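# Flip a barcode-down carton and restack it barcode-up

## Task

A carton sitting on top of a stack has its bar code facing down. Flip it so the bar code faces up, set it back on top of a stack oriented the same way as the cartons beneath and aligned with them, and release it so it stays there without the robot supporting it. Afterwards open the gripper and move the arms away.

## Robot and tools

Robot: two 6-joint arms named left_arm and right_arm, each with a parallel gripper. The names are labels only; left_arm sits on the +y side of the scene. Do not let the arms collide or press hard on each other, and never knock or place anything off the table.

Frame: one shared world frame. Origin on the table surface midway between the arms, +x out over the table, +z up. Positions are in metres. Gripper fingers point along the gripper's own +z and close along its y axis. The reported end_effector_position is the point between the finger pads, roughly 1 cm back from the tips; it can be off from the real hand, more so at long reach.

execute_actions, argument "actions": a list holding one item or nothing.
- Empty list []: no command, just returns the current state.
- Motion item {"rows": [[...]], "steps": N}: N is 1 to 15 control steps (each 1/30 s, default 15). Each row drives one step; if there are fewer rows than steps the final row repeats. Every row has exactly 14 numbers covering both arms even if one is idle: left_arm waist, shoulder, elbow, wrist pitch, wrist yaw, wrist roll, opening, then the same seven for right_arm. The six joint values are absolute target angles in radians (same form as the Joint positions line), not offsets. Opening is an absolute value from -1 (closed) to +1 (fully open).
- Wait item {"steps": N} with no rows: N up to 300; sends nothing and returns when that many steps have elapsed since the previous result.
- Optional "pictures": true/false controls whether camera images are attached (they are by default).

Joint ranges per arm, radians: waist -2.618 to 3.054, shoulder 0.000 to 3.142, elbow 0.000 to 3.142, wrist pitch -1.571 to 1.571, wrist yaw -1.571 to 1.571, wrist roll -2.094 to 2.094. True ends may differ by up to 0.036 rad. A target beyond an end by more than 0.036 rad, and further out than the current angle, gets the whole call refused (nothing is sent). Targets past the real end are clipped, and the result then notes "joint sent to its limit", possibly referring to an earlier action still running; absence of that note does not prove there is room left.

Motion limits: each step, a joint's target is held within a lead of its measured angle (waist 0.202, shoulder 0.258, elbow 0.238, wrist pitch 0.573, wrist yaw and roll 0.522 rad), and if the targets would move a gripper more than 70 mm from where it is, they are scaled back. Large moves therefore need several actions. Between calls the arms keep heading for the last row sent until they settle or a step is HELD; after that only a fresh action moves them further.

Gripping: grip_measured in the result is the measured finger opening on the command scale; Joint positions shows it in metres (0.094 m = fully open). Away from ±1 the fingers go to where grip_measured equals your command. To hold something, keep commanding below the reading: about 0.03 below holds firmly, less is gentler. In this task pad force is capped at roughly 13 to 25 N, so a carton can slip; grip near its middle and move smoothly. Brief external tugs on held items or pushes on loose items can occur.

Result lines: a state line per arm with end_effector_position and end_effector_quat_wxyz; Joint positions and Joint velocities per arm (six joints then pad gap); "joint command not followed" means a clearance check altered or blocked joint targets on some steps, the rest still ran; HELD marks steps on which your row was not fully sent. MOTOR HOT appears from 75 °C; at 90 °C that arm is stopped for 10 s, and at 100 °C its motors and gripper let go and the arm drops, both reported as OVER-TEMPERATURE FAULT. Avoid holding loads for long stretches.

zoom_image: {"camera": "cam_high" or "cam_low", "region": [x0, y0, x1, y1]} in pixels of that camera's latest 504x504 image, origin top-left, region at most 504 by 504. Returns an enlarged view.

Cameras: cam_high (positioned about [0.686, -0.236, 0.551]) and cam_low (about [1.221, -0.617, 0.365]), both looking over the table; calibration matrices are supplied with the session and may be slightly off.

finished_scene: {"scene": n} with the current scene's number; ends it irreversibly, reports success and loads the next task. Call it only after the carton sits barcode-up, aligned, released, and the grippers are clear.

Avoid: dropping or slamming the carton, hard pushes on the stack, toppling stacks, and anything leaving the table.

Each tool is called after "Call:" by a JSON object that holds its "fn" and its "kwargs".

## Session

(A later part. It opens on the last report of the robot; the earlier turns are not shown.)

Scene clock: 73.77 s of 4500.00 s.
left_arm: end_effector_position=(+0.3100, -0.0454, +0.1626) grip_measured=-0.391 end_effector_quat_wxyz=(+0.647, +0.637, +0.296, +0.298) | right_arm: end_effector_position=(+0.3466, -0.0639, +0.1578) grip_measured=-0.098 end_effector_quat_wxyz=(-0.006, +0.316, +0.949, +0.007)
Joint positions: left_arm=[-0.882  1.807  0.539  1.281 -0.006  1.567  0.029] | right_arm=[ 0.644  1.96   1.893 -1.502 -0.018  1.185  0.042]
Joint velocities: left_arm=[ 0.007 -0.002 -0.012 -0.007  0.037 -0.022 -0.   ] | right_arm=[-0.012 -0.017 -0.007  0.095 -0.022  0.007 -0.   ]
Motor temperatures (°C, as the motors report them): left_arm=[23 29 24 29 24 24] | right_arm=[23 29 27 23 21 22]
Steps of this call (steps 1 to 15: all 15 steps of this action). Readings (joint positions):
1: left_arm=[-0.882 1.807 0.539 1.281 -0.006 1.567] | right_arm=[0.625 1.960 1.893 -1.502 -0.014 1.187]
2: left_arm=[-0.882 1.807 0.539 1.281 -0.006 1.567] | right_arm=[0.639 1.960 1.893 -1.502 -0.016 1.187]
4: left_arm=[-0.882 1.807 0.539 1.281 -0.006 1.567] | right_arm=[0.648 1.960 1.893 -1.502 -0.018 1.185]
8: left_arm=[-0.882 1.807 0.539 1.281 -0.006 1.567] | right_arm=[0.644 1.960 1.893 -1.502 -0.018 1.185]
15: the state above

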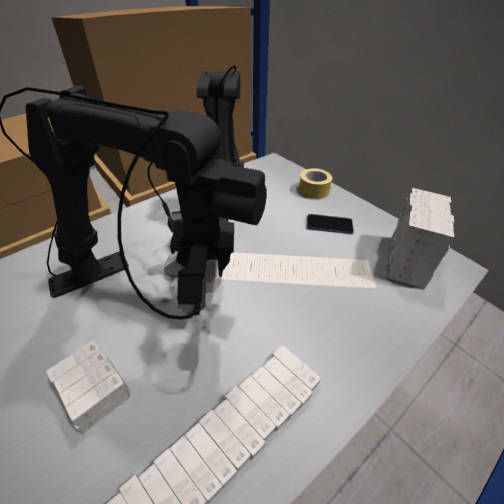

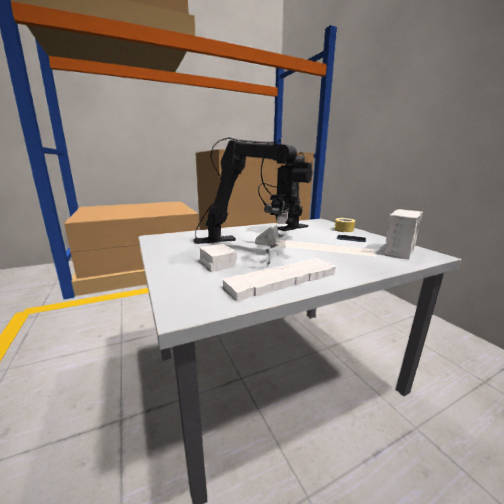

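Call:
{"fn": "execute_actions", "kwargs": {"actions": [{"rows":[[-0.885,1.795,0.55,1.28,0,1.57,-0.44,0.64,1.955,1.905,-1.505,0,1.2,-0.13],[-0.885,1.795,0.55,1.28,0,1.57,-0.44,0.64,1.955,1.905,-1.505,0,1.22,-0.16],[-0.885,1.795,0.55,1.28,0,1.57,-0.44,0.64,1.955,1.905,-1.505,0,1.24,-0.19],[-0.885,1.795,0.55,1.28,0,1.57,-0.44,0.64,1.955,1.905,-1.505,0,1.26,-0.22],[-0.885,1.795,0.55,1.28,0,1.57,-0.44,0.64,1.955,1.905,-1.505,0,1.26,-0.25],[-0.885,1.795,0.55,1.28,0,1.57,-0.44,0.64,1.955,1.905,-1.505,0,1.26,-0.28],[-0.885,1.795,0.55,1.28,0,1.57,-0.44,0.64,1.955,1.905,-1.505,0,1.26,-0.3],[-0.885,1.795,0.55,1.28,0,1.57,-0.44,0.64,1.955,1.905,-1.505,0,1.26,-0.32],[-0.885,1.795,0.55,1.28,0,1.57,-0.44,0.64,1.955,1.905,-1.505,0,1.26,-0.34],[-0.885,1.795,0.55,1.28,0,1.57,-0.44,0.64,1.955,1.905,-1.505,0,1.26,-0.36],[-0.885,1.795,0.55,1.28,0,1.57,-0.44,0.64,1.955,1.905,-1.505,0,1.26,-0.38],[-0.885,1.795,0.55,1.28,0,1.57,-0.44,0.64,1.955,1.905,-1.505,0,1.26,-0.4],[-0.885,1.795,0.55,1.28,0,1.57,-0.44,0.64,1.955,1.905,-1.505,0,1.26,-0.42],[-0.885,1.795,0.55,1.28,0,1.57,-0.44,0.64,1.955,1.905,-1.505,0,1.26,-0.45]],"steps":15}], "pictures": false}}

Call:
{"fn": "execute_actions", "kwargs": {"actions": [{"steps":10}]}}

Call:
{"fn": "zoom_image", "kwargs": {"camera": "cam_high", "region": [160, 220, 260, 320]}}

Scene clock: 77.30 s of 4500.00 s.
left_arm: end_effector_position=(+0.3101, -0.0453, +0.1626) grip_measured=-0.391 end_effector_quat_wxyz=(+0.646, +0.637, +0.296, +0.298) | right_arm: end_effector_position=(+0.3457, -0.0651, +0.1578) grip_measured=-0.390 end_effector_quat_wxyz=(-0.007, +0.342, +0.940, +0.003)
Joint positions: left_arm=[-0.882  1.807  0.539  1.281 -0.007  1.567  0.029] | right_arm=[ 0.644  1.96   1.893 -1.507 -0.015  1.24   0.029]
Joint velocities: left_arm=[-0.007 -0.012 -0.017  0.051 -0.037 -0.007 -0.   ] | right_arm=[-0.002 -0.017 -0.002 -0.007 -0.022  0.007 -0.001]
Motor temperatures (°C, as the motors report them): left_arm=[23 29 25 29 24 24] | right_arm=[23 29 27 23 21 22]
Steps of this call (steps 1 to 15: the robot went on to your last target; steps 16 to 90: nothing new was sent; then 0.03 s passed at rest; steps 91 to 105: all 15 steps of this action). Readings (joint positions):
91: left_arm=[-0.882 1.807 0.539 1.281 -0.006 1.567] | right_arm=[0.644 1.960 1.893 -1.502 -0.018 1.186]
92: left_arm=[-0.882 1.807 0.539 1.281 -0.006 1.567] | right_arm=[0.644 1.960 1.893 -1.502 -0.018 1.189]
94: left_arm=[-0.882 1.807 0.539 1.281 -0.006 1.567] | right_arm=[0.644 1.960 1.893 -1.502 -0.018 1.205]
98: left_arm=[-0.882 1.807 0.539 1.281 -0.006 1.567] | right_arm=[0.644 1.960 1.893 -1.502 -0.018 1.231]
105: the state above

Scene clock: 77.63 s of 4500.00 s.
left_arm: end_effector_position=(+0.3101, -0.0453, +0.1626) grip_measured=-0.391 end_effector_quat_wxyz=(+0.646, +0.637, +0.296, +0.298) | right_arm: end_effector_position=(+0.3457, -0.0651, +0.1578) grip_measured=-0.390 end_effector_quat_wxyz=(-0.007, +0.342, +0.940, +0.003)
Joint positions: left_arm=[-0.882  1.807  0.539  1.281 -0.007  1.567  0.029] | right_arm=[ 0.644  1.96   1.893 -1.507 -0.015  1.24   0.029]
Joint velocities: left_arm=[ 0.002  0.007 -0.012 -0.037 -0.051  0.022 -0.   ] | right_arm=[ 0.007  0.007  0.012  0.022 -0.007  0.022 -0.001]
Motor temperatures (°C, as the motors report them): left_arm=[23 29 25 29 24 24] | right_arm=[23 29 27 23 21 22]
Steps of this call (steps 1 to 10: the robot went on to your last target). Readings (joint positions):
1: left_arm=[-0.882 1.807 0.539 1.281 -0.007 1.567] | right_arm=[0.644 1.960 1.893 -1.507 -0.015 1.240]
2: left_arm=[-0.882 1.807 0.539 1.281 -0.007 1.567] | right_arm=[0.644 1.960 1.893 -1.507 -0.015 1.240]
4: left_arm=[-0.882 1.807 0.539 1.281 -0.007 1.567] | right_arm=[0.644 1.960 1.893 -1.507 -0.015 1.240]
8: left_arm=[-0.882 1.807 0.539 1.281 -0.007 1.567] | right_arm=[0.644 1.960 1.893 -1.507 -0.015 1.240]
10: the state above

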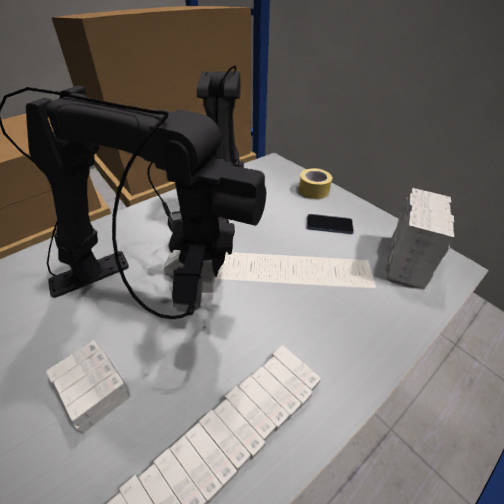

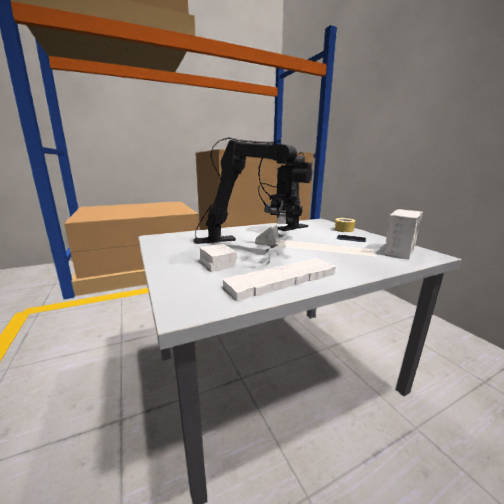

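Region (160, 220, 260, 320) of cam_high's 504x504 image, scaled by 5.040, with more detail than that image has.

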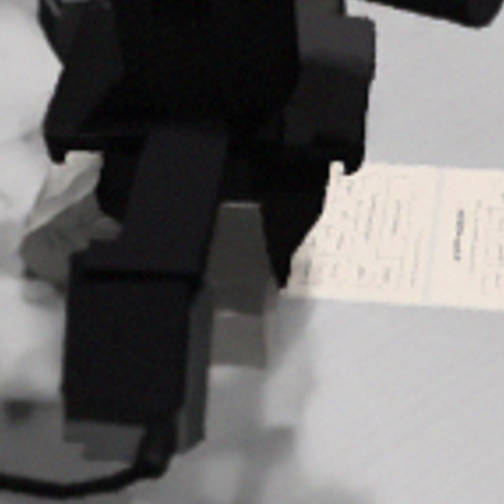

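Call:
{"fn": "execute_actions", "kwargs": {"actions": [{"rows":[[-0.885,1.795,0.55,1.28,0,1.57,-0.37,0.64,1.955,1.905,-1.505,0,1.245,-0.45],[-0.885,1.795,0.55,1.28,0,1.57,-0.3,0.64,1.955,1.905,-1.505,0,1.245,-0.45],[-0.885,1.795,0.55,1.28,0,1.57,-0.2,0.64,1.955,1.905,-1.505,0,1.245,-0.45],[-0.885,1.795,0.55,1.28,0,1.57,-0.1,0.64,1.955,1.905,-1.505,0,1.245,-0.45],[-0.885,1.795,0.55,1.28,0,1.57,0,0.64,1.955,1.905,-1.505,0,1.245,-0.45],[-0.885,1.795,0.54,1.28,0,1.57,0.1,0.64,1.955,1.905,-1.505,0,1.245,-0.45],[-0.885,1.78,0.525,1.283,0,1.57,0.15,0.64,1.955,1.905,-1.505,0,1.245,-0.45],[-0.885,1.765,0.505,1.287,0,1.57,0.15,0.64,1.955,1.905,-1.505,0,1.245,-0.45],[-0.885,1.745,0.48,1.292,0,1.57,0.15,0.64,1.955,1.905,-1.505,0,1.245,-0.45],[-0.885,1.725,0.455,1.297,0,1.57,0.15,0.64,1.955,1.905,-1.505,0,1.245,-0.45],[-0.885,1.705,0.43,1.302,0,1.57,0.15,0.64,1.955,1.905,-1.505,0,1.245,-0.45],[-0.885,1.685,0.405,1.307,0,1.57,0.15,0.64,1.955,1.905,-1.505,0,1.245,-0.45],[-0.885,1.665,0.38,1.312,0,1.57,0.15,0.64,1.955,1.905,-1.505,0,1.245,-0.45],[-0.885,1.645,0.355,1.317,0,1.57,0.15,0.64,1.955,1.905,-1.505,0,1.245,-0.45],[-0.885,1.625,0.33,1.322,0,1.57,0.15,0.64,1.955,1.905,-1.505,0,1.245,-0.45]],"steps":15}], "pictures": false}}

Call:
{"fn": "execute_actions", "kwargs": {"actions": [{"rows":[[-0.885,1.605,0.305,1.327,0,1.57,0.15,0.64,1.955,1.905,-1.505,0,1.245,-0.45],[-0.885,1.585,0.28,1.33,0,1.57,0.15,0.64,1.955,1.905,-1.505,0,1.245,-0.45],[-0.885,1.57,0.26,1.33,0,1.57,0.15,0.64,1.955,1.905,-1.505,0,1.245,-0.45],[-0.885,1.57,0.26,1.33,0,1.57,0.15,0.63,1.955,1.905,-1.505,0,1.245,-0.45],[-0.885,1.57,0.26,1.33,0,1.57,0.15,0.615,1.955,1.905,-1.505,0,1.245,-0.45],[-0.885,1.57,0.26,1.33,0,1.57,0.15,0.595,1.955,1.905,-1.505,0,1.245,-0.45],[-0.88,1.57,0.26,1.33,0,1.57,0.15,0.57,1.955,1.905,-1.505,0,1.245,-0.45],[-0.87,1.57,0.26,1.33,0,1.57,0.15,0.54,1.955,1.905,-1.505,0,1.245,-0.45],[-0.855,1.57,0.26,1.33,0,1.57,0.15,0.51,1.955,1.905,-1.505,0,1.245,-0.45],[-0.835,1.57,0.26,1.33,0,1.57,0.15,0.48,1.955,1.905,-1.505,0,1.245,-0.45],[-0.81,1.57,0.26,1.33,0,1.57,0.15,0.45,1.955,1.905,-1.505,0,1.245,-0.45],[-0.78,1.57,0.26,1.33,0,1.57,0.15,0.42,1.955,1.905,-1.505,0,1.245,-0.45],[-0.75,1.57,0.26,1.33,0,1.57,0.15,0.39,1.955,1.905,-1.505,0,1.245,-0.45],[-0.72,1.57,0.26,1.33,0,1.57,0.15,0.36,1.955,1.905,-1.505,0,1.245,-0.45],[-0.69,1.57,0.26,1.33,0,1.57,0.15,0.33,1.955,1.905,-1.505,0,1.245,-0.45]],"steps":15}], "pictures": false}}

Call:
{"fn": "execute_actions", "kwargs": {"actions": [{"rows":[[-0.66,1.57,0.26,1.33,0,1.57,0.15,0.295,1.955,1.9,-1.5,0,1.245,-0.45],[-0.63,1.57,0.26,1.33,0,1.57,0.15,0.26,1.955,1.89,-1.49,0,1.245,-0.45],[-0.6,1.57,0.26,1.33,0,1.57,0.15,0.225,1.955,1.875,-1.475,0,1.245,-0.45],[-0.57,1.57,0.26,1.33,0,1.57,0.15,0.19,1.955,1.86,-1.46,0,1.245,-0.45],[-0.54,1.57,0.26,1.33,0,1.57,0.15,0.155,1.955,1.845,-1.445,0,1.245,-0.45],[-0.52,1.57,0.26,1.33,0,1.57,0.15,0.12,1.955,1.83,-1.43,0,1.245,-0.45],[-0.5,1.57,0.26,1.33,0,1.57,0.15,0.085,1.955,1.815,-1.415,0,1.245,-0.45],[-0.5,1.57,0.26,1.33,0,1.57,0.15,0.05,1.955,1.8,-1.4,0,1.245,-0.45],[-0.5,1.57,0.26,1.33,0,1.57,0.15,0.015,1.955,1.785,-1.385,0,1.245,-0.45],[-0.5,1.57,0.26,1.33,0,1.57,0.15,-0.02,1.955,1.77,-1.37,0,1.245,-0.45],[-0.5,1.57,0.26,1.33,0,1.57,0.15,-0.05,1.955,1.755,-1.355,0,1.25,-0.45],[-0.5,1.57,0.26,1.33,0,1.57,0.15,-0.078,1.955,1.74,-1.34,0,1.255,-0.45],[-0.5,1.57,0.26,1.33,0,1.57,0.15,-0.1,1.955,1.725,-1.325,0,1.26,-0.45],[-0.5,1.57,0.26,1.33,0,1.57,0.15,-0.118,1.955,1.71,-1.31,0,1.26,-0.45],[-0.5,1.57,0.26,1.33,0,1.57,0.15,-0.13,1.955,1.695,-1.295,0,1.26,-0.45]],"steps":15}], "pictures": false}}

Call:
{"fn": "execute_actions", "kwargs": {"actions": [{"rows":[[-0.5,1.57,0.26,1.33,0,1.57,0.15,-0.132,1.955,1.685,-1.285,0,1.26,-0.45],[-0.5,1.57,0.26,1.33,0,1.57,0.15,-0.132,1.955,1.675,-1.275,0,1.26,-0.45],[-0.5,1.57,0.26,1.33,0,1.57,0.15,-0.132,1.955,1.665,-1.265,0,1.26,-0.45],[-0.5,1.57,0.26,1.33,0,1.57,0.15,-0.132,1.955,1.655,-1.255,0,1.26,-0.45],[-0.5,1.57,0.26,1.33,0,1.57,0.15,-0.132,1.955,1.645,-1.245,0,1.26,-0.45],[-0.5,1.57,0.26,1.33,0,1.57,0.15,-0.132,1.955,1.635,-1.24,0,1.26,-0.45],[-0.5,1.57,0.26,1.33,0,1.57,0.15,-0.132,1.955,1.625,-1.235,0,1.26,-0.45],[-0.5,1.57,0.26,1.33,0,1.57,0.15,-0.132,1.955,1.615,-1.23,0,1.26,-0.45],[-0.5,1.57,0.26,1.33,0,1.57,0.15,-0.132,1.955,1.605,-1.225,0,1.26,-0.45],[-0.5,1.57,0.26,1.33,0,1.57,0.15,-0.132,1.955,1.595,-1.215,0,1.26,-0.45]],"steps":15}], "pictures": false}}

Call:
{"fn": "execute_actions", "kwargs": {"actions": [{"steps":15}]}}

Call:
{"fn": "zoom_image", "kwargs": {"camera": "cam_high", "region": [20, 320, 150, 450]}}

Call:
{"fn": "zoom_image", "kwargs": {"camera": "cam_low", "region": [190, 225, 250, 280]}}

Scene clock: 83.40 s of 4500.00 s.
left_arm: end_effector_position=(+0.2814, -0.0207, +0.1602) grip_measured=+0.148 end_effector_quat_wxyz=(+0.641, +0.643, +0.299, +0.295) | right_arm: end_effector_position=(+0.3458, -0.0650, +0.1578) grip_measured=-0.390 end_effector_quat_wxyz=(-0.007, +0.342, +0.940, +0.003)
Joint positions: left_arm=[-0.882  1.684  0.389  1.291 -0.007  1.567  0.054] | right_arm=[ 0.644  1.96   1.893 -1.507 -0.015  1.24   0.029]
Joint velocities: left_arm=[-0.017 -0.613 -0.73   0.125  0.022  0.037 -0.001] | right_arm=[ 0.012 -0.007 -0.007 -0.037 -0.095  0.022 -0.001]
Motor temperatures (°C, as the motors report them): left_arm=[23 29 25 29 24 24] | right_arm=[23 30 27 23 21 22]
Steps of this call (steps 1 to 15: the robot went on to your last target; steps 16 to 90: nothing new was sent; then 2.27 s passed at rest; steps 91 to 105: all 15 steps of this action). Readings (joint positions):
91: left_arm=[-0.882 1.807 0.539 1.281 -0.007 1.567] | right_arm=[0.644 1.960 1.893 -1.507 -0.014 1.240]
92: left_arm=[-0.882 1.807 0.539 1.281 -0.007 1.567] | right_arm=[0.644 1.960 1.893 -1.507 -0.015 1.240]
94: left_arm=[-0.882 1.807 0.539 1.281 -0.007 1.567] | right_arm=[0.644 1.960 1.893 -1.507 -0.015 1.240]
98: left_arm=[-0.882 1.805 0.537 1.281 -0.007 1.567] | right_arm=[0.644 1.960 1.893 -1.507 -0.015 1.240]
105: the state above

Scene clock: 83.90 s of 4500.00 s.
left_arm: end_effector_position=(+0.2872, +0.0369, +0.1567) grip_measured=+0.148 end_effector_quat_wxyz=(+0.620, +0.626, +0.338, +0.331) | right_arm: end_effector_position=(+0.3846, -0.1486, +0.1578) grip_measured=-0.390 end_effector_quat_wxyz=(-0.007, +0.458, +0.889, +0.007)
Joint positions: left_arm=[-0.758  1.594  0.27   1.312 -0.     1.567  0.054] | right_arm=[ 0.392  1.96   1.893 -1.504 -0.019  1.24   0.029]
Joint velocities: left_arm=[ 0.882 -0.007 -0.002  0.007 -0.037  0.022  0.   ] | right_arm=[-0.974  0.007  0.002 -0.007 -0.037 -0.037  0.   ]
Motor temperatures (°C, as the motors report them): left_arm=[23 29 24 29 24 24] | right_arm=[23 30 27 23 21 22]
Steps of this call (steps 1 to 15: all 15 steps of this action). Readings (joint positions):
1: left_arm=[-0.882 1.664 0.363 1.295 -0.007 1.567] | right_arm=[0.644 1.960 1.893 -1.507 -0.015 1.240]
2: left_arm=[-0.882 1.644 0.338 1.298 -0.007 1.567] | right_arm=[0.644 1.960 1.893 -1.507 -0.015 1.240]
4: left_arm=[-0.882 1.608 0.292 1.305 -0.007 1.567] | right_arm=[0.644 1.960 1.893 -1.507 -0.015 1.240]
8: left_arm=[-0.882 1.594 0.270 1.309 -0.007 1.567] | right_arm=[0.615 1.960 1.893 -1.507 -0.018 1.240]
15: the state above

Scene clock: 84.40 s of 4500.00 s.
left_arm: end_effector_position=(+0.3308, +0.1256, +0.1569) grip_measured=+0.148 end_effector_quat_wxyz=(+0.573, +0.578, +0.414, +0.407) | right_arm: end_effector_position=(+0.3953, -0.3308, +0.1184) grip_measured=-0.389 end_effector_quat_wxyz=(-0.007, +0.664, +0.747, +0.003)
Joint positions: left_arm=[-0.506  1.594  0.27   1.313 -0.002  1.567  0.054] | right_arm=[-0.105  1.96   1.736 -1.355 -0.013  1.245  0.029]
Joint velocities: left_arm=[ 0.017 -0.017 -0.012 -0.066  0.022  0.007 -0.001] | right_arm=[-0.686 -0.022 -0.447  0.418 -0.051 -0.007 -0.001]
Motor temperatures (°C, as the motors report them): left_arm=[23 29 24 29 24 24] | right_arm=[23 30 27 23 21 22]
Steps of this call (steps 1 to 15: all 15 steps of this action). Readings (joint positions):
1: left_arm=[-0.726 1.594 0.270 1.312 -0.000 1.567] | right_arm=[0.357 1.960 1.893 -1.503 -0.019 1.240]
2: left_arm=[-0.694 1.594 0.270 1.312 -0.000 1.567] | right_arm=[0.324 1.960 1.893 -1.502 -0.018 1.240]
4: left_arm=[-0.633 1.594 0.270 1.312 -0.000 1.567] | right_arm=[0.258 1.960 1.890 -1.492 -0.017 1.240]
8: left_arm=[-0.527 1.594 0.270 1.312 -0.001 1.567] | right_arm=[0.122 1.960 1.846 -1.446 -0.016 1.240]
15: the state above

Scene clock: 84.90 s of 4500.00 s.
left_arm: end_effector_position=(+0.3308, +0.1256, +0.1569) grip_measured=+0.148 end_effector_quat_wxyz=(+0.573, +0.578, +0.414, +0.407) | right_arm: end_effector_position=(+0.3884, -0.3439, +0.0859) grip_measured=-0.389 end_effector_quat_wxyz=(-0.010, +0.679, +0.734, -0.001)
Joint positions: left_arm=[-0.506  1.594  0.27   1.313 -0.002  1.567  0.054] | right_arm=[-0.141  1.96   1.606 -1.236 -0.008  1.249  0.029]
Joint velocities: left_arm=[-0.002  0.002  0.017 -0.007  0.022 -0.051 -0.   ] | right_arm=[-0.017  0.002 -0.017  0.007 -0.037 -0.037  0.001]
Motor temperatures (°C, as the motors report them): left_arm=[23 29 24 29 24 24] | right_arm=[23 30 27 23 21 22]
Steps of this call (steps 1 to 15: all 15 steps of this action). Readings (joint positions):
1: left_arm=[-0.506 1.594 0.270 1.313 -0.002 1.567] | right_arm=[-0.125 1.960 1.721 -1.342 -0.011 1.246]
2: left_arm=[-0.506 1.594 0.270 1.313 -0.002 1.567] | right_arm=[-0.139 1.960 1.708 -1.331 -0.009 1.247]
4: left_arm=[-0.506 1.594 0.270 1.313 -0.002 1.567] | right_arm=[-0.147 1.960 1.685 -1.310 -0.007 1.248]
8: left_arm=[-0.506 1.594 0.270 1.313 -0.002 1.567] | right_arm=[-0.142 1.960 1.647 -1.270 -0.008 1.248]
15: the state above

Scene clock: 85.40 s of 4500.00 s.
left_arm: end_effector_position=(+0.3308, +0.1256, +0.1569) grip_measured=+0.148 end_effector_quat_wxyz=(+0.573, +0.578, +0.414, +0.407) | right_arm: end_effector_position=(+0.3918, -0.3447, +0.0858) grip_measured=-0.389 end_effector_quat_wxyz=(-0.004, +0.679, +0.734, +0.002)
Joint positions: left_arm=[-0.506  1.594  0.27   1.313 -0.002  1.567  0.054] | right_arm=[-0.141  1.96   1.606 -1.221 -0.008  1.249  0.029]
Joint velocities: left_arm=[ 0.002 -0.002  0.007  0.007  0.066  0.051 -0.   ] | right_arm=[ 0.002 -0.017  0.007 -0.007 -0.022 -0.037  0.   ]
Motor temperatures (°C, as the motors report them): left_arm=[23 29 24 30 24 24] | right_arm=[23 30 27 23 21 22]
Steps of this call (steps 1 to 15: the robot went on to your last target). Readings (joint positions):
1: left_arm=[-0.506 1.594 0.270 1.313 -0.002 1.567] | right_arm=[-0.141 1.960 1.606 -1.233 -0.008 1.249]
2: left_arm=[-0.506 1.594 0.270 1.313 -0.002 1.567] | right_arm=[-0.141 1.960 1.606 -1.230 -0.008 1.249]
4: left_arm=[-0.506 1.594 0.270 1.313 -0.002 1.567] | right_arm=[-0.141 1.960 1.606 -1.226 -0.008 1.249]
8: left_arm=[-0.506 1.594 0.270 1.313 -0.002 1.567] | right_arm=[-0.141 1.960 1.606 -1.223 -0.008 1.249]
15: the state above

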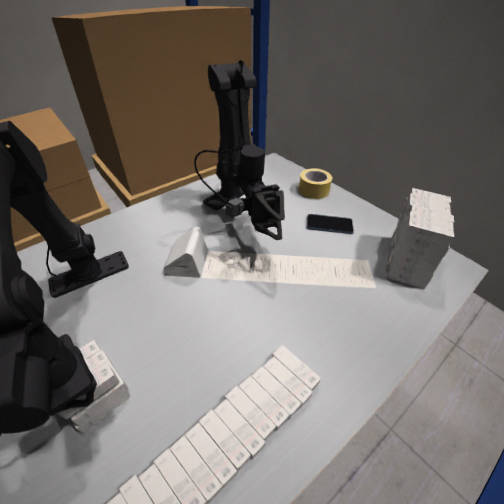

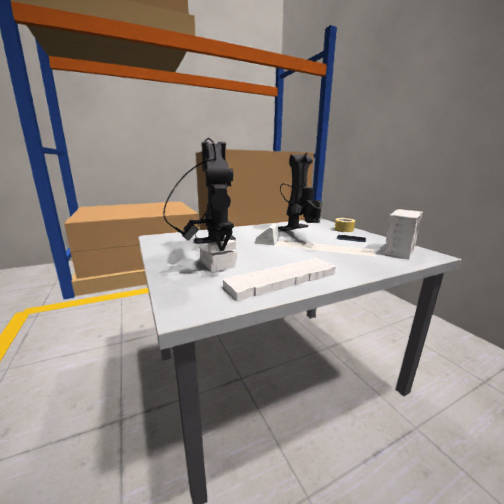

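Region (20, 320, 150, 450) of cam_high's 504x504 image, scaled by 3.877, with more detail than that image has.

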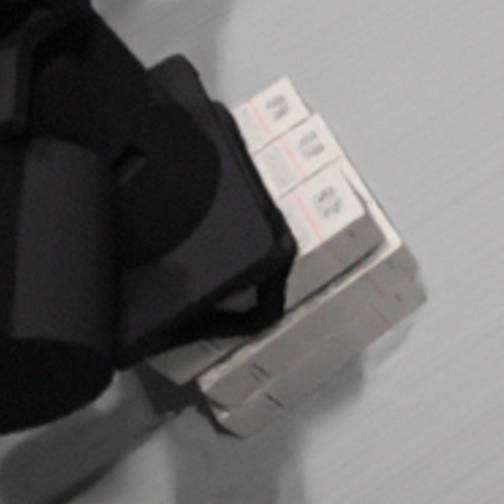

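Region (190, 225, 250, 280) of cam_low's 504x504 image, scaled by 8.400, with more detail than that image has; it fills the top 462 rows of this view, and the rest is white.

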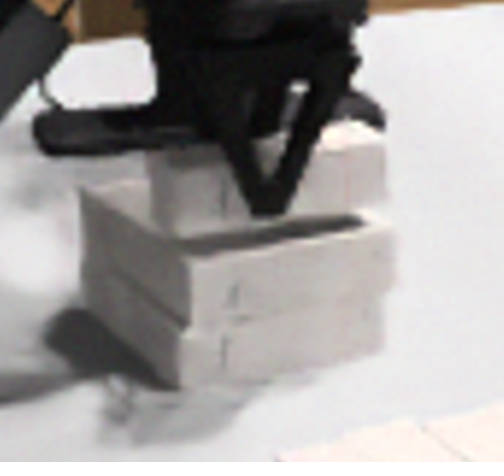

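Call:
{"fn": "execute_actions", "kwargs": {"actions": [{"rows":[[-0.5,1.58,0.265,1.32,0,1.57,0.15,-0.129,1.957,1.59,-1.21,0,1.265,-0.45],[-0.5,1.58,0.265,1.32,0,1.57,0.15,-0.126,1.957,1.585,-1.205,0,1.27,-0.45],[-0.5,1.58,0.265,1.32,0,1.57,0.15,-0.123,1.957,1.58,-1.2,0,1.27,-0.45],[-0.5,1.58,0.265,1.32,0,1.57,0.15,-0.12,1.957,1.575,-1.195,0,1.27,-0.45],[-0.5,1.58,0.265,1.32,0,1.57,0.15,-0.12,1.957,1.57,-1.19,0,1.27,-0.45],[-0.5,1.58,0.265,1.32,0,1.57,0.15,-0.12,1.957,1.565,-1.185,0,1.27,-0.45]],"steps":15}], "pictures": false}}

Call:
{"fn": "execute_actions", "kwargs": {"actions": [{"steps":10}]}}

Call:
{"fn": "zoom_image", "kwargs": {"camera": "cam_high", "region": [50, 350, 140, 440]}}

Call:
{"fn": "zoom_image", "kwargs": {"camera": "cam_low", "region": [190, 225, 250, 280]}}

Scene clock: 87.73 s of 4500.00 s.
left_arm: end_effector_position=(+0.3308, +0.1256, +0.1569) grip_measured=+0.148 end_effector_quat_wxyz=(+0.573, +0.578, +0.414, +0.407) | right_arm: end_effector_position=(+0.3919, -0.3399, +0.0788) grip_measured=-0.389 end_effector_quat_wxyz=(-0.004, +0.678, +0.735, +0.002)
Joint positions: left_arm=[-0.506  1.594  0.27   1.313 -0.002  1.567  0.054] | right_arm=[-0.129  1.96   1.578 -1.194 -0.008  1.258  0.029]
Joint velocities: left_arm=[-0.007 -0.007 -0.002 -0.037  0.051 -0.007 -0.   ] | right_arm=[-0.007 -0.012 -0.002  0.066  0.037  0.022  0.001]
Motor temperatures (°C, as the motors report them): left_arm=[23 29 24 30 24 24] | right_arm=[23 30 27 23 21 22]
Steps of this call (steps 1 to 15: the robot went on to your last target; steps 16 to 55: nothing new was sent; steps 56 to 70: all 15 steps of this action). Readings (joint positions):
56: left_arm=[-0.506 1.594 0.270 1.313 -0.002 1.567] | right_arm=[-0.141 1.960 1.606 -1.221 -0.008 1.250]
57: left_arm=[-0.506 1.594 0.270 1.313 -0.002 1.567] | right_arm=[-0.141 1.960 1.606 -1.220 -0.008 1.251]
59: left_arm=[-0.506 1.594 0.270 1.313 -0.002 1.567] | right_arm=[-0.139 1.960 1.602 -1.213 -0.008 1.254]
63: left_arm=[-0.506 1.594 0.270 1.313 -0.002 1.567] | right_arm=[-0.131 1.960 1.582 -1.200 -0.008 1.257]
70: the state above

Scene clock: 88.07 s of 4500.00 s.
left_arm: end_effector_position=(+0.3308, +0.1256, +0.1569) grip_measured=+0.148 end_effector_quat_wxyz=(+0.573, +0.578, +0.414, +0.407) | right_arm: end_effector_position=(+0.3924, -0.3400, +0.0788) grip_measured=-0.389 end_effector_quat_wxyz=(-0.003, +0.678, +0.735, +0.003)
Joint positions: left_arm=[-0.506  1.594  0.27   1.313 -0.002  1.567  0.054] | right_arm=[-0.129  1.96   1.578 -1.191 -0.008  1.259  0.029]
Joint velocities: left_arm=[-0.007 -0.002 -0.017  0.066 -0.081 -0.051 -0.001] | right_arm=[-0.012  0.007 -0.002  0.081  0.066  0.037 -0.   ]
Motor temperatures (°C, as the motors report them): left_arm=[23 29 24 30 24 24] | right_arm=[23 30 27 23 21 22]
Steps of this call (steps 1 to 10: the robot went on to your last target). Readings (joint positions):
1: left_arm=[-0.506 1.594 0.270 1.313 -0.002 1.567] | right_arm=[-0.129 1.960 1.578 -1.193 -0.008 1.258]
2: left_arm=[-0.506 1.594 0.270 1.313 -0.002 1.567] | right_arm=[-0.129 1.960 1.578 -1.192 -0.008 1.258]
4: left_arm=[-0.506 1.594 0.270 1.313 -0.002 1.567] | right_arm=[-0.129 1.960 1.578 -1.192 -0.008 1.258]
8: left_arm=[-0.506 1.594 0.270 1.313 -0.002 1.567] | right_arm=[-0.129 1.960 1.578 -1.191 -0.008 1.259]
10: the state above

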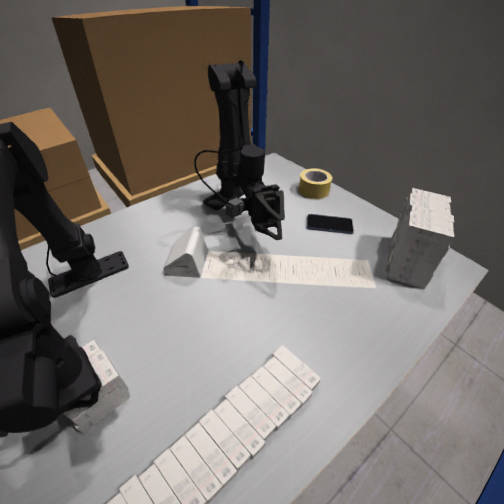

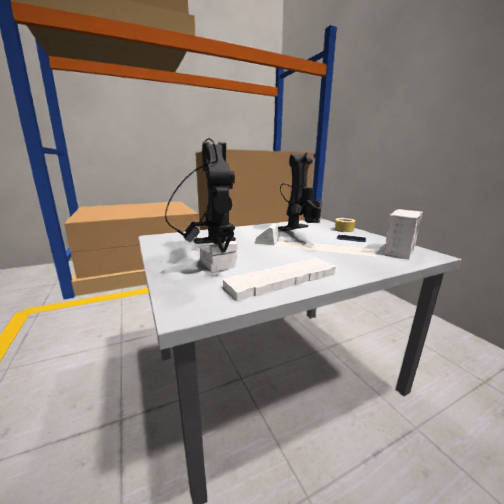

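Region (50, 350, 140, 440) of cam_high's 504x504 image, scaled by 5.600, with more detail than that image has.

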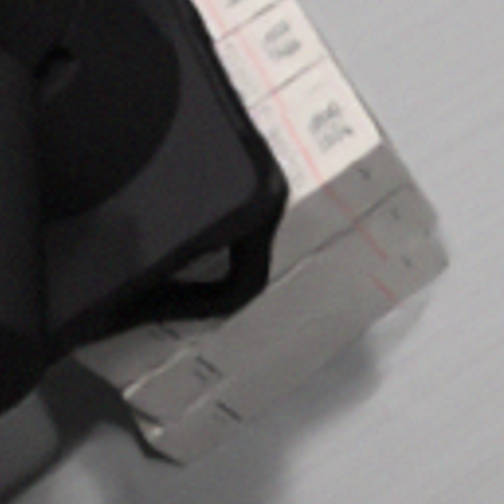

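Region (190, 225, 250, 280) of cam_low's 504x504 image, scaled by 8.400, with more detail than that image has; it fills the top 462 rows of this view, and the rest is white.

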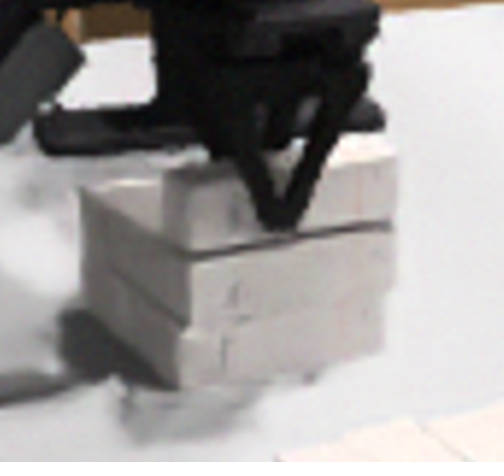

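Aligned; lower about 4 mm.

Call:
{"fn": "execute_actions", "kwargs": {"actions": [{"rows":[[-0.5,1.58,0.265,1.32,0,1.57,0.15,-0.125,1.957,1.561,-1.181,0,1.265,-0.45],[-0.5,1.58,0.265,1.32,0,1.57,0.15,-0.125,1.957,1.557,-1.177,0,1.265,-0.45],[-0.5,1.58,0.265,1.32,0,1.57,0.15,-0.125,1.957,1.553,-1.173,0,1.265,-0.45],[-0.5,1.58,0.265,1.32,0,1.57,0.15,-0.125,1.957,1.549,-1.169,0,1.265,-0.45],[-0.5,1.58,0.265,1.32,0,1.57,0.15,-0.125,1.957,1.546,-1.166,0,1.265,-0.45]],"steps":15}]}}

Call:
{"fn": "zoom_image", "kwargs": {"camera": "cam_low", "region": [190, 225, 250, 280]}}

Scene clock: 89.67 s of 4500.00 s.
left_arm: end_effector_position=(+0.3308, +0.1256, +0.1569) grip_measured=+0.148 end_effector_quat_wxyz=(+0.573, +0.578, +0.414, +0.407) | right_arm: end_effector_position=(+0.3918, -0.3399, +0.0745) grip_measured=-0.389 end_effector_quat_wxyz=(-0.003, +0.678, +0.735, +0.003)
Joint positions: left_arm=[-0.506  1.594  0.27   1.313 -0.002  1.567  0.054] | right_arm=[-0.129  1.96   1.561 -1.174 -0.008  1.259  0.029]
Joint velocities: left_arm=[-0.012  0.002  0.002 -0.022  0.081 -0.081 -0.   ] | right_arm=[-0.017  0.032  0.002  0.037  0.066 -0.081  0.   ]
Motor temperatures (°C, as the motors report them): left_arm=[23 29 24 30 24 24] | right_arm=[23 30 27 23 21 22]
Steps of this call (steps 1 to 15: the robot went on to your last target; steps 16 to 33: nothing new was sent; steps 34 to 48: all 15 steps of this action). Readings (joint positions):
34: left_arm=[-0.506 1.594 0.270 1.313 -0.002 1.567] | right_arm=[-0.129 1.960 1.578 -1.191 -0.008 1.259]
35: left_arm=[-0.506 1.594 0.270 1.313 -0.002 1.567] | right_arm=[-0.129 1.960 1.578 -1.190 -0.008 1.259]
37: left_arm=[-0.506 1.594 0.270 1.313 -0.002 1.567] | right_arm=[-0.129 1.960 1.576 -1.185 -0.008 1.259]
41: left_arm=[-0.506 1.594 0.270 1.313 -0.002 1.567] | right_arm=[-0.129 1.960 1.562 -1.176 -0.008 1.259]
48: the state above

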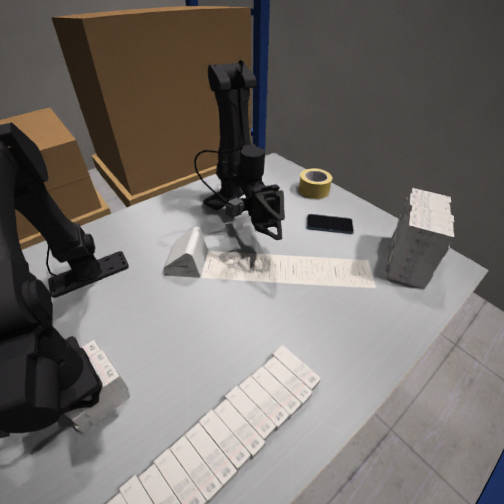

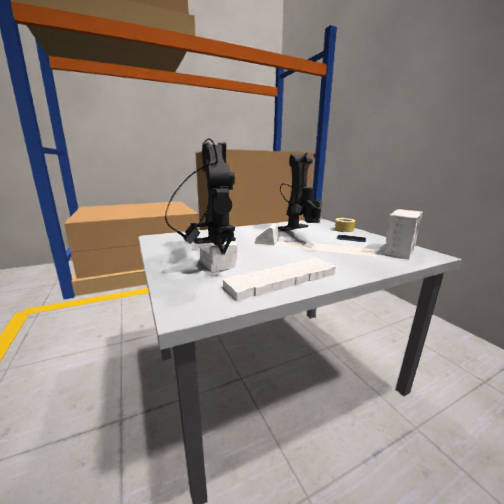

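Region (190, 225, 250, 280) of cam_low's 504x504 image, scaled by 8.400, with more detail than that image has; it fills the top 462 rows of this view, and the rest is white.

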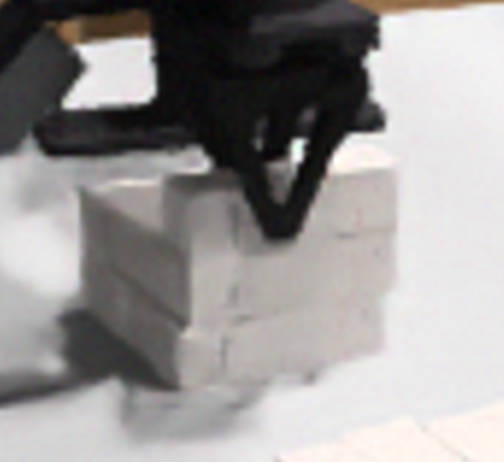

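Call:
{"fn": "execute_actions", "kwargs": {"actions": [{"rows":[[-0.5,1.58,0.265,1.32,0,1.57,0.15,-0.125,1.957,1.555,-1.17,0,1.265,-0.39],[-0.5,1.58,0.265,1.32,0,1.57,0.15,-0.125,1.957,1.555,-1.17,0,1.265,-0.35],[-0.5,1.58,0.265,1.32,0,1.57,0.15,-0.125,1.957,1.555,-1.17,0,1.265,-0.3],[-0.5,1.58,0.265,1.32,0,1.57,0.15,-0.125,1.957,1.555,-1.17,0,1.265,-0.2],[-0.5,1.58,0.265,1.32,0,1.57,0.15,-0.125,1.957,1.56,-1.17,0,1.265,-0.1],[-0.5,1.58,0.265,1.32,0,1.57,0.15,-0.125,1.957,1.575,-1.175,0,1.265,0],[-0.5,1.58,0.265,1.32,0,1.57,0.15,-0.125,1.957,1.595,-1.19,0,1.265,0.1],[-0.5,1.58,0.265,1.32,0,1.57,0.15,-0.125,1.957,1.615,-1.21,0,1.265,0.2],[-0.5,1.58,0.265,1.32,0,1.57,0.15,-0.125,1.957,1.64,-1.235,0,1.265,0.3],[-0.5,1.58,0.265,1.32,0,1.57,0.15,-0.125,1.957,1.665,-1.26,0,1.265,0.3],[-0.5,1.58,0.265,1.32,0,1.57,0.15,-0.125,1.957,1.69,-1.285,0,1.265,0.3],[-0.5,1.58,0.265,1.32,0,1.57,0.15,-0.125,1.957,1.715,-1.31,0,1.265,0.3],[-0.5,1.58,0.265,1.32,0,1.57,0.15,-0.125,1.95,1.74,-1.335,0,1.265,0.3],[-0.5,1.58,0.265,1.32,0,1.57,0.15,-0.125,1.94,1.765,-1.36,0,1.265,0.3],[-0.5,1.58,0.265,1.32,0,1.57,0.15,-0.125,1.92,1.78,-1.385,0,1.265,0.3]],"steps":15}], "pictures": false}}

Call:
{"fn": "execute_actions", "kwargs": {"actions": [{"rows":[[-0.5,1.58,0.265,1.32,0,1.57,0.15,-0.125,1.89,1.78,-1.41,0,1.265,0.3],[-0.5,1.58,0.265,1.32,0,1.57,0.15,-0.125,1.85,1.76,-1.43,0,1.265,0.3],[-0.5,1.58,0.265,1.32,0,1.57,0.15,-0.125,1.81,1.73,-1.45,0,1.265,0.3],[-0.5,1.58,0.265,1.32,0,1.57,0.15,-0.125,1.77,1.7,-1.47,0,1.265,0.3],[-0.5,1.58,0.265,1.32,0,1.57,0.15,-0.125,1.73,1.67,-1.49,0,1.265,0.3],[-0.5,1.58,0.265,1.32,0,1.57,0.15,-0.125,1.69,1.64,-1.5,0,1.265,0.3],[-0.5,1.58,0.265,1.32,0,1.57,0.15,-0.125,1.65,1.6,-1.5,0,1.265,0.3],[-0.5,1.58,0.265,1.32,0,1.57,0.15,-0.125,1.61,1.56,-1.5,0,1.265,0.3],[-0.5,1.58,0.265,1.32,0,1.57,0.15,-0.125,1.57,1.52,-1.5,0,1.265,0.3],[-0.5,1.58,0.265,1.32,0,1.57,0.15,-0.125,1.53,1.48,-1.5,0,1.265,0.3],[-0.5,1.58,0.265,1.32,0,1.57,0.15,-0.125,1.49,1.44,-1.5,0,1.265,0.3],[-0.5,1.58,0.265,1.32,0,1.57,0.15,-0.125,1.45,1.4,-1.5,0,1.265,0.3],[-0.5,1.58,0.265,1.32,0,1.57,0.15,-0.125,1.41,1.36,-1.5,0,1.265,0.3],[-0.5,1.58,0.265,1.32,0,1.57,0.15,-0.125,1.38,1.33,-1.5,0,1.265,0.3],[-0.5,1.58,0.265,1.32,0,1.57,0.15,-0.125,1.35,1.3,-1.5,0,1.265,0.3]],"steps":15}], "pictures": false}}

Call:
{"fn": "execute_actions", "kwargs": {"actions": [{"steps":12}]}}

Call:
{"fn": "zoom_image", "kwargs": {"camera": "cam_high", "region": [30, 320, 150, 440]}}

Scene clock: 94.10 s of 4500.00 s.
left_arm: end_effector_position=(+0.3308, +0.1256, +0.1569) grip_measured=+0.148 end_effector_quat_wxyz=(+0.573, +0.578, +0.414, +0.407) | right_arm: end_effector_position=(+0.4066, -0.3432, +0.1146) grip_measured=+0.298 end_effector_quat_wxyz=(+0.018, +0.678, +0.735, +0.015)
Joint positions: left_arm=[-0.506  1.594  0.27   1.313 -0.002  1.567  0.054] | right_arm=[-0.129  1.959  1.718 -1.283 -0.009  1.259  0.061]
Joint velocities: left_arm=[ 0.002 -0.007  0.012 -0.007  0.007  0.139 -0.   ] | right_arm=[ 0.007 -0.066  0.691 -0.418  0.007 -0.051 -0.   ]
Motor temperatures (°C, as the motors report them): left_arm=[23 29 24 30 24 24] | right_arm=[23 30 27 23 21 22]
Steps of this call (steps 1 to 15: the robot went on to your last target; steps 16 to 90: nothing new was sent; then 0.93 s passed at rest; steps 91 to 105: all 15 steps of this action). Readings (joint positions):
91: left_arm=[-0.506 1.594 0.270 1.313 -0.002 1.567] | right_arm=[-0.129 1.960 1.561 -1.174 -0.008 1.259]
92: left_arm=[-0.506 1.594 0.270 1.313 -0.002 1.567] | right_arm=[-0.129 1.960 1.561 -1.174 -0.008 1.259]
94: left_arm=[-0.506 1.594 0.270 1.313 -0.002 1.567] | right_arm=[-0.129 1.960 1.561 -1.174 -0.008 1.259]
98: left_arm=[-0.506 1.594 0.270 1.313 -0.002 1.567] | right_arm=[-0.129 1.960 1.565 -1.178 -0.008 1.259]
105: the state above

Scene clock: 94.60 s of 4500.00 s.
left_arm: end_effector_position=(+0.3308, +0.1256, +0.1569) grip_measured=+0.148 end_effector_quat_wxyz=(+0.573, +0.578, +0.414, +0.407) | right_arm: end_effector_position=(+0.2665, -0.3102, +0.1818) grip_measured=+0.298 end_effector_quat_wxyz=(+0.021, +0.678, +0.735, +0.017)
Joint positions: left_arm=[-0.506  1.594  0.27   1.313 -0.002  1.567  0.054] | right_arm=[-0.129  1.416  1.377 -1.478 -0.009  1.259  0.061]
Joint velocities: left_arm=[-0.002  0.017 -0.007  0.007 -0.007 -0.007 -0.   ] | right_arm=[-0.002 -0.882 -1.072 -0.095 -0.066 -0.007 -0.001]
Motor temperatures (°C, as the motors report them): left_arm=[23 29 24 30 24 24] | right_arm=[23 30 27 23 21 22]
Steps of this call (steps 1 to 15: all 15 steps of this action). Readings (joint positions):
1: left_arm=[-0.506 1.594 0.270 1.313 -0.002 1.567] | right_arm=[-0.129 1.953 1.736 -1.297 -0.009 1.259]
2: left_arm=[-0.506 1.594 0.270 1.313 -0.002 1.567] | right_arm=[-0.129 1.938 1.742 -1.309 -0.009 1.259]
4: left_arm=[-0.506 1.594 0.270 1.313 -0.002 1.567] | right_arm=[-0.129 1.887 1.735 -1.346 -0.009 1.259]
8: left_arm=[-0.506 1.594 0.270 1.313 -0.002 1.567] | right_arm=[-0.129 1.708 1.643 -1.414 -0.009 1.259]
15: the state above

Scene clock: 95.00 s of 4500.00 s.
left_arm: end_effector_position=(+0.3308, +0.1256, +0.1569) grip_measured=+0.148 end_effector_quat_wxyz=(+0.573, +0.578, +0.414, +0.407) | right_arm: end_effector_position=(+0.2445, -0.3050, +0.1761) grip_measured=+0.298 end_effector_quat_wxyz=(+0.004, +0.678, +0.735, +0.007)
Joint positions: left_arm=[-0.506  1.594  0.27   1.313 -0.002  1.567  0.054] | right_arm=[-0.129  1.365  1.314 -1.506 -0.009  1.259  0.061]
Joint velocities: left_arm=[ 0.002 -0.012 -0.017  0.037  0.007  0.022  0.002] | right_arm=[-0.002 -0.007  0.017 -0.066 -0.022 -0.022 -0.001]
Motor temperatures (°C, as the motors report them): left_arm=[23 29 24 30 24 24] | right_arm=[23 30 27 23 21 22]
Steps of this call (steps 1 to 12: the robot went on to your last target). Readings (joint positions):
1: left_arm=[-0.506 1.594 0.270 1.313 -0.002 1.567] | right_arm=[-0.129 1.391 1.347 -1.487 -0.009 1.259]
2: left_arm=[-0.506 1.594 0.270 1.313 -0.002 1.567] | right_arm=[-0.129 1.375 1.328 -1.498 -0.009 1.259]
4: left_arm=[-0.506 1.594 0.270 1.313 -0.002 1.567] | right_arm=[-0.129 1.365 1.316 -1.508 -0.009 1.259]
8: left_arm=[-0.506 1.594 0.270 1.313 -0.002 1.567] | right_arm=[-0.129 1.365 1.314 -1.506 -0.009 1.259]
12: the state above

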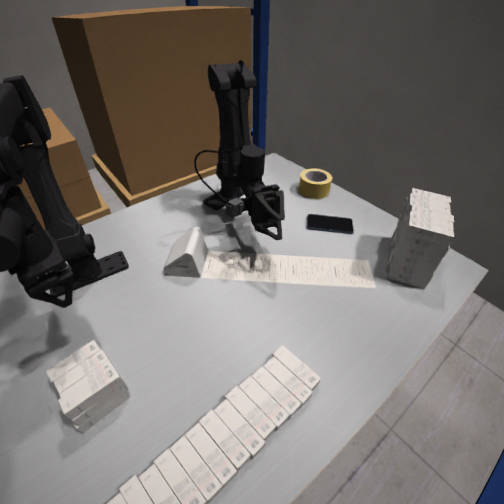

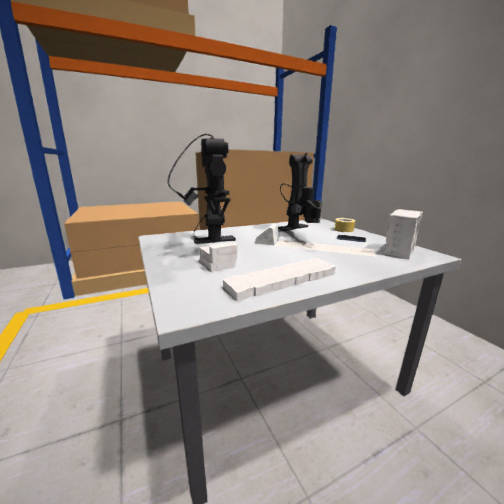

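Region (30, 320, 150, 440) of cam_high's 504x504 image, scaled by 4.200, with more detail than that image has.

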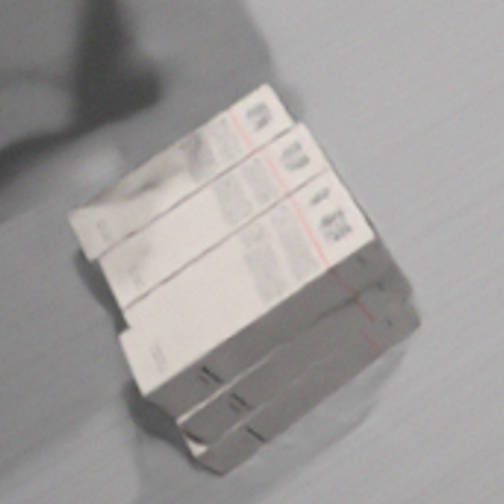

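Call:
{"fn": "finished_scene", "kwargs": {"scene": 1}}

The scene is finished: the task was done.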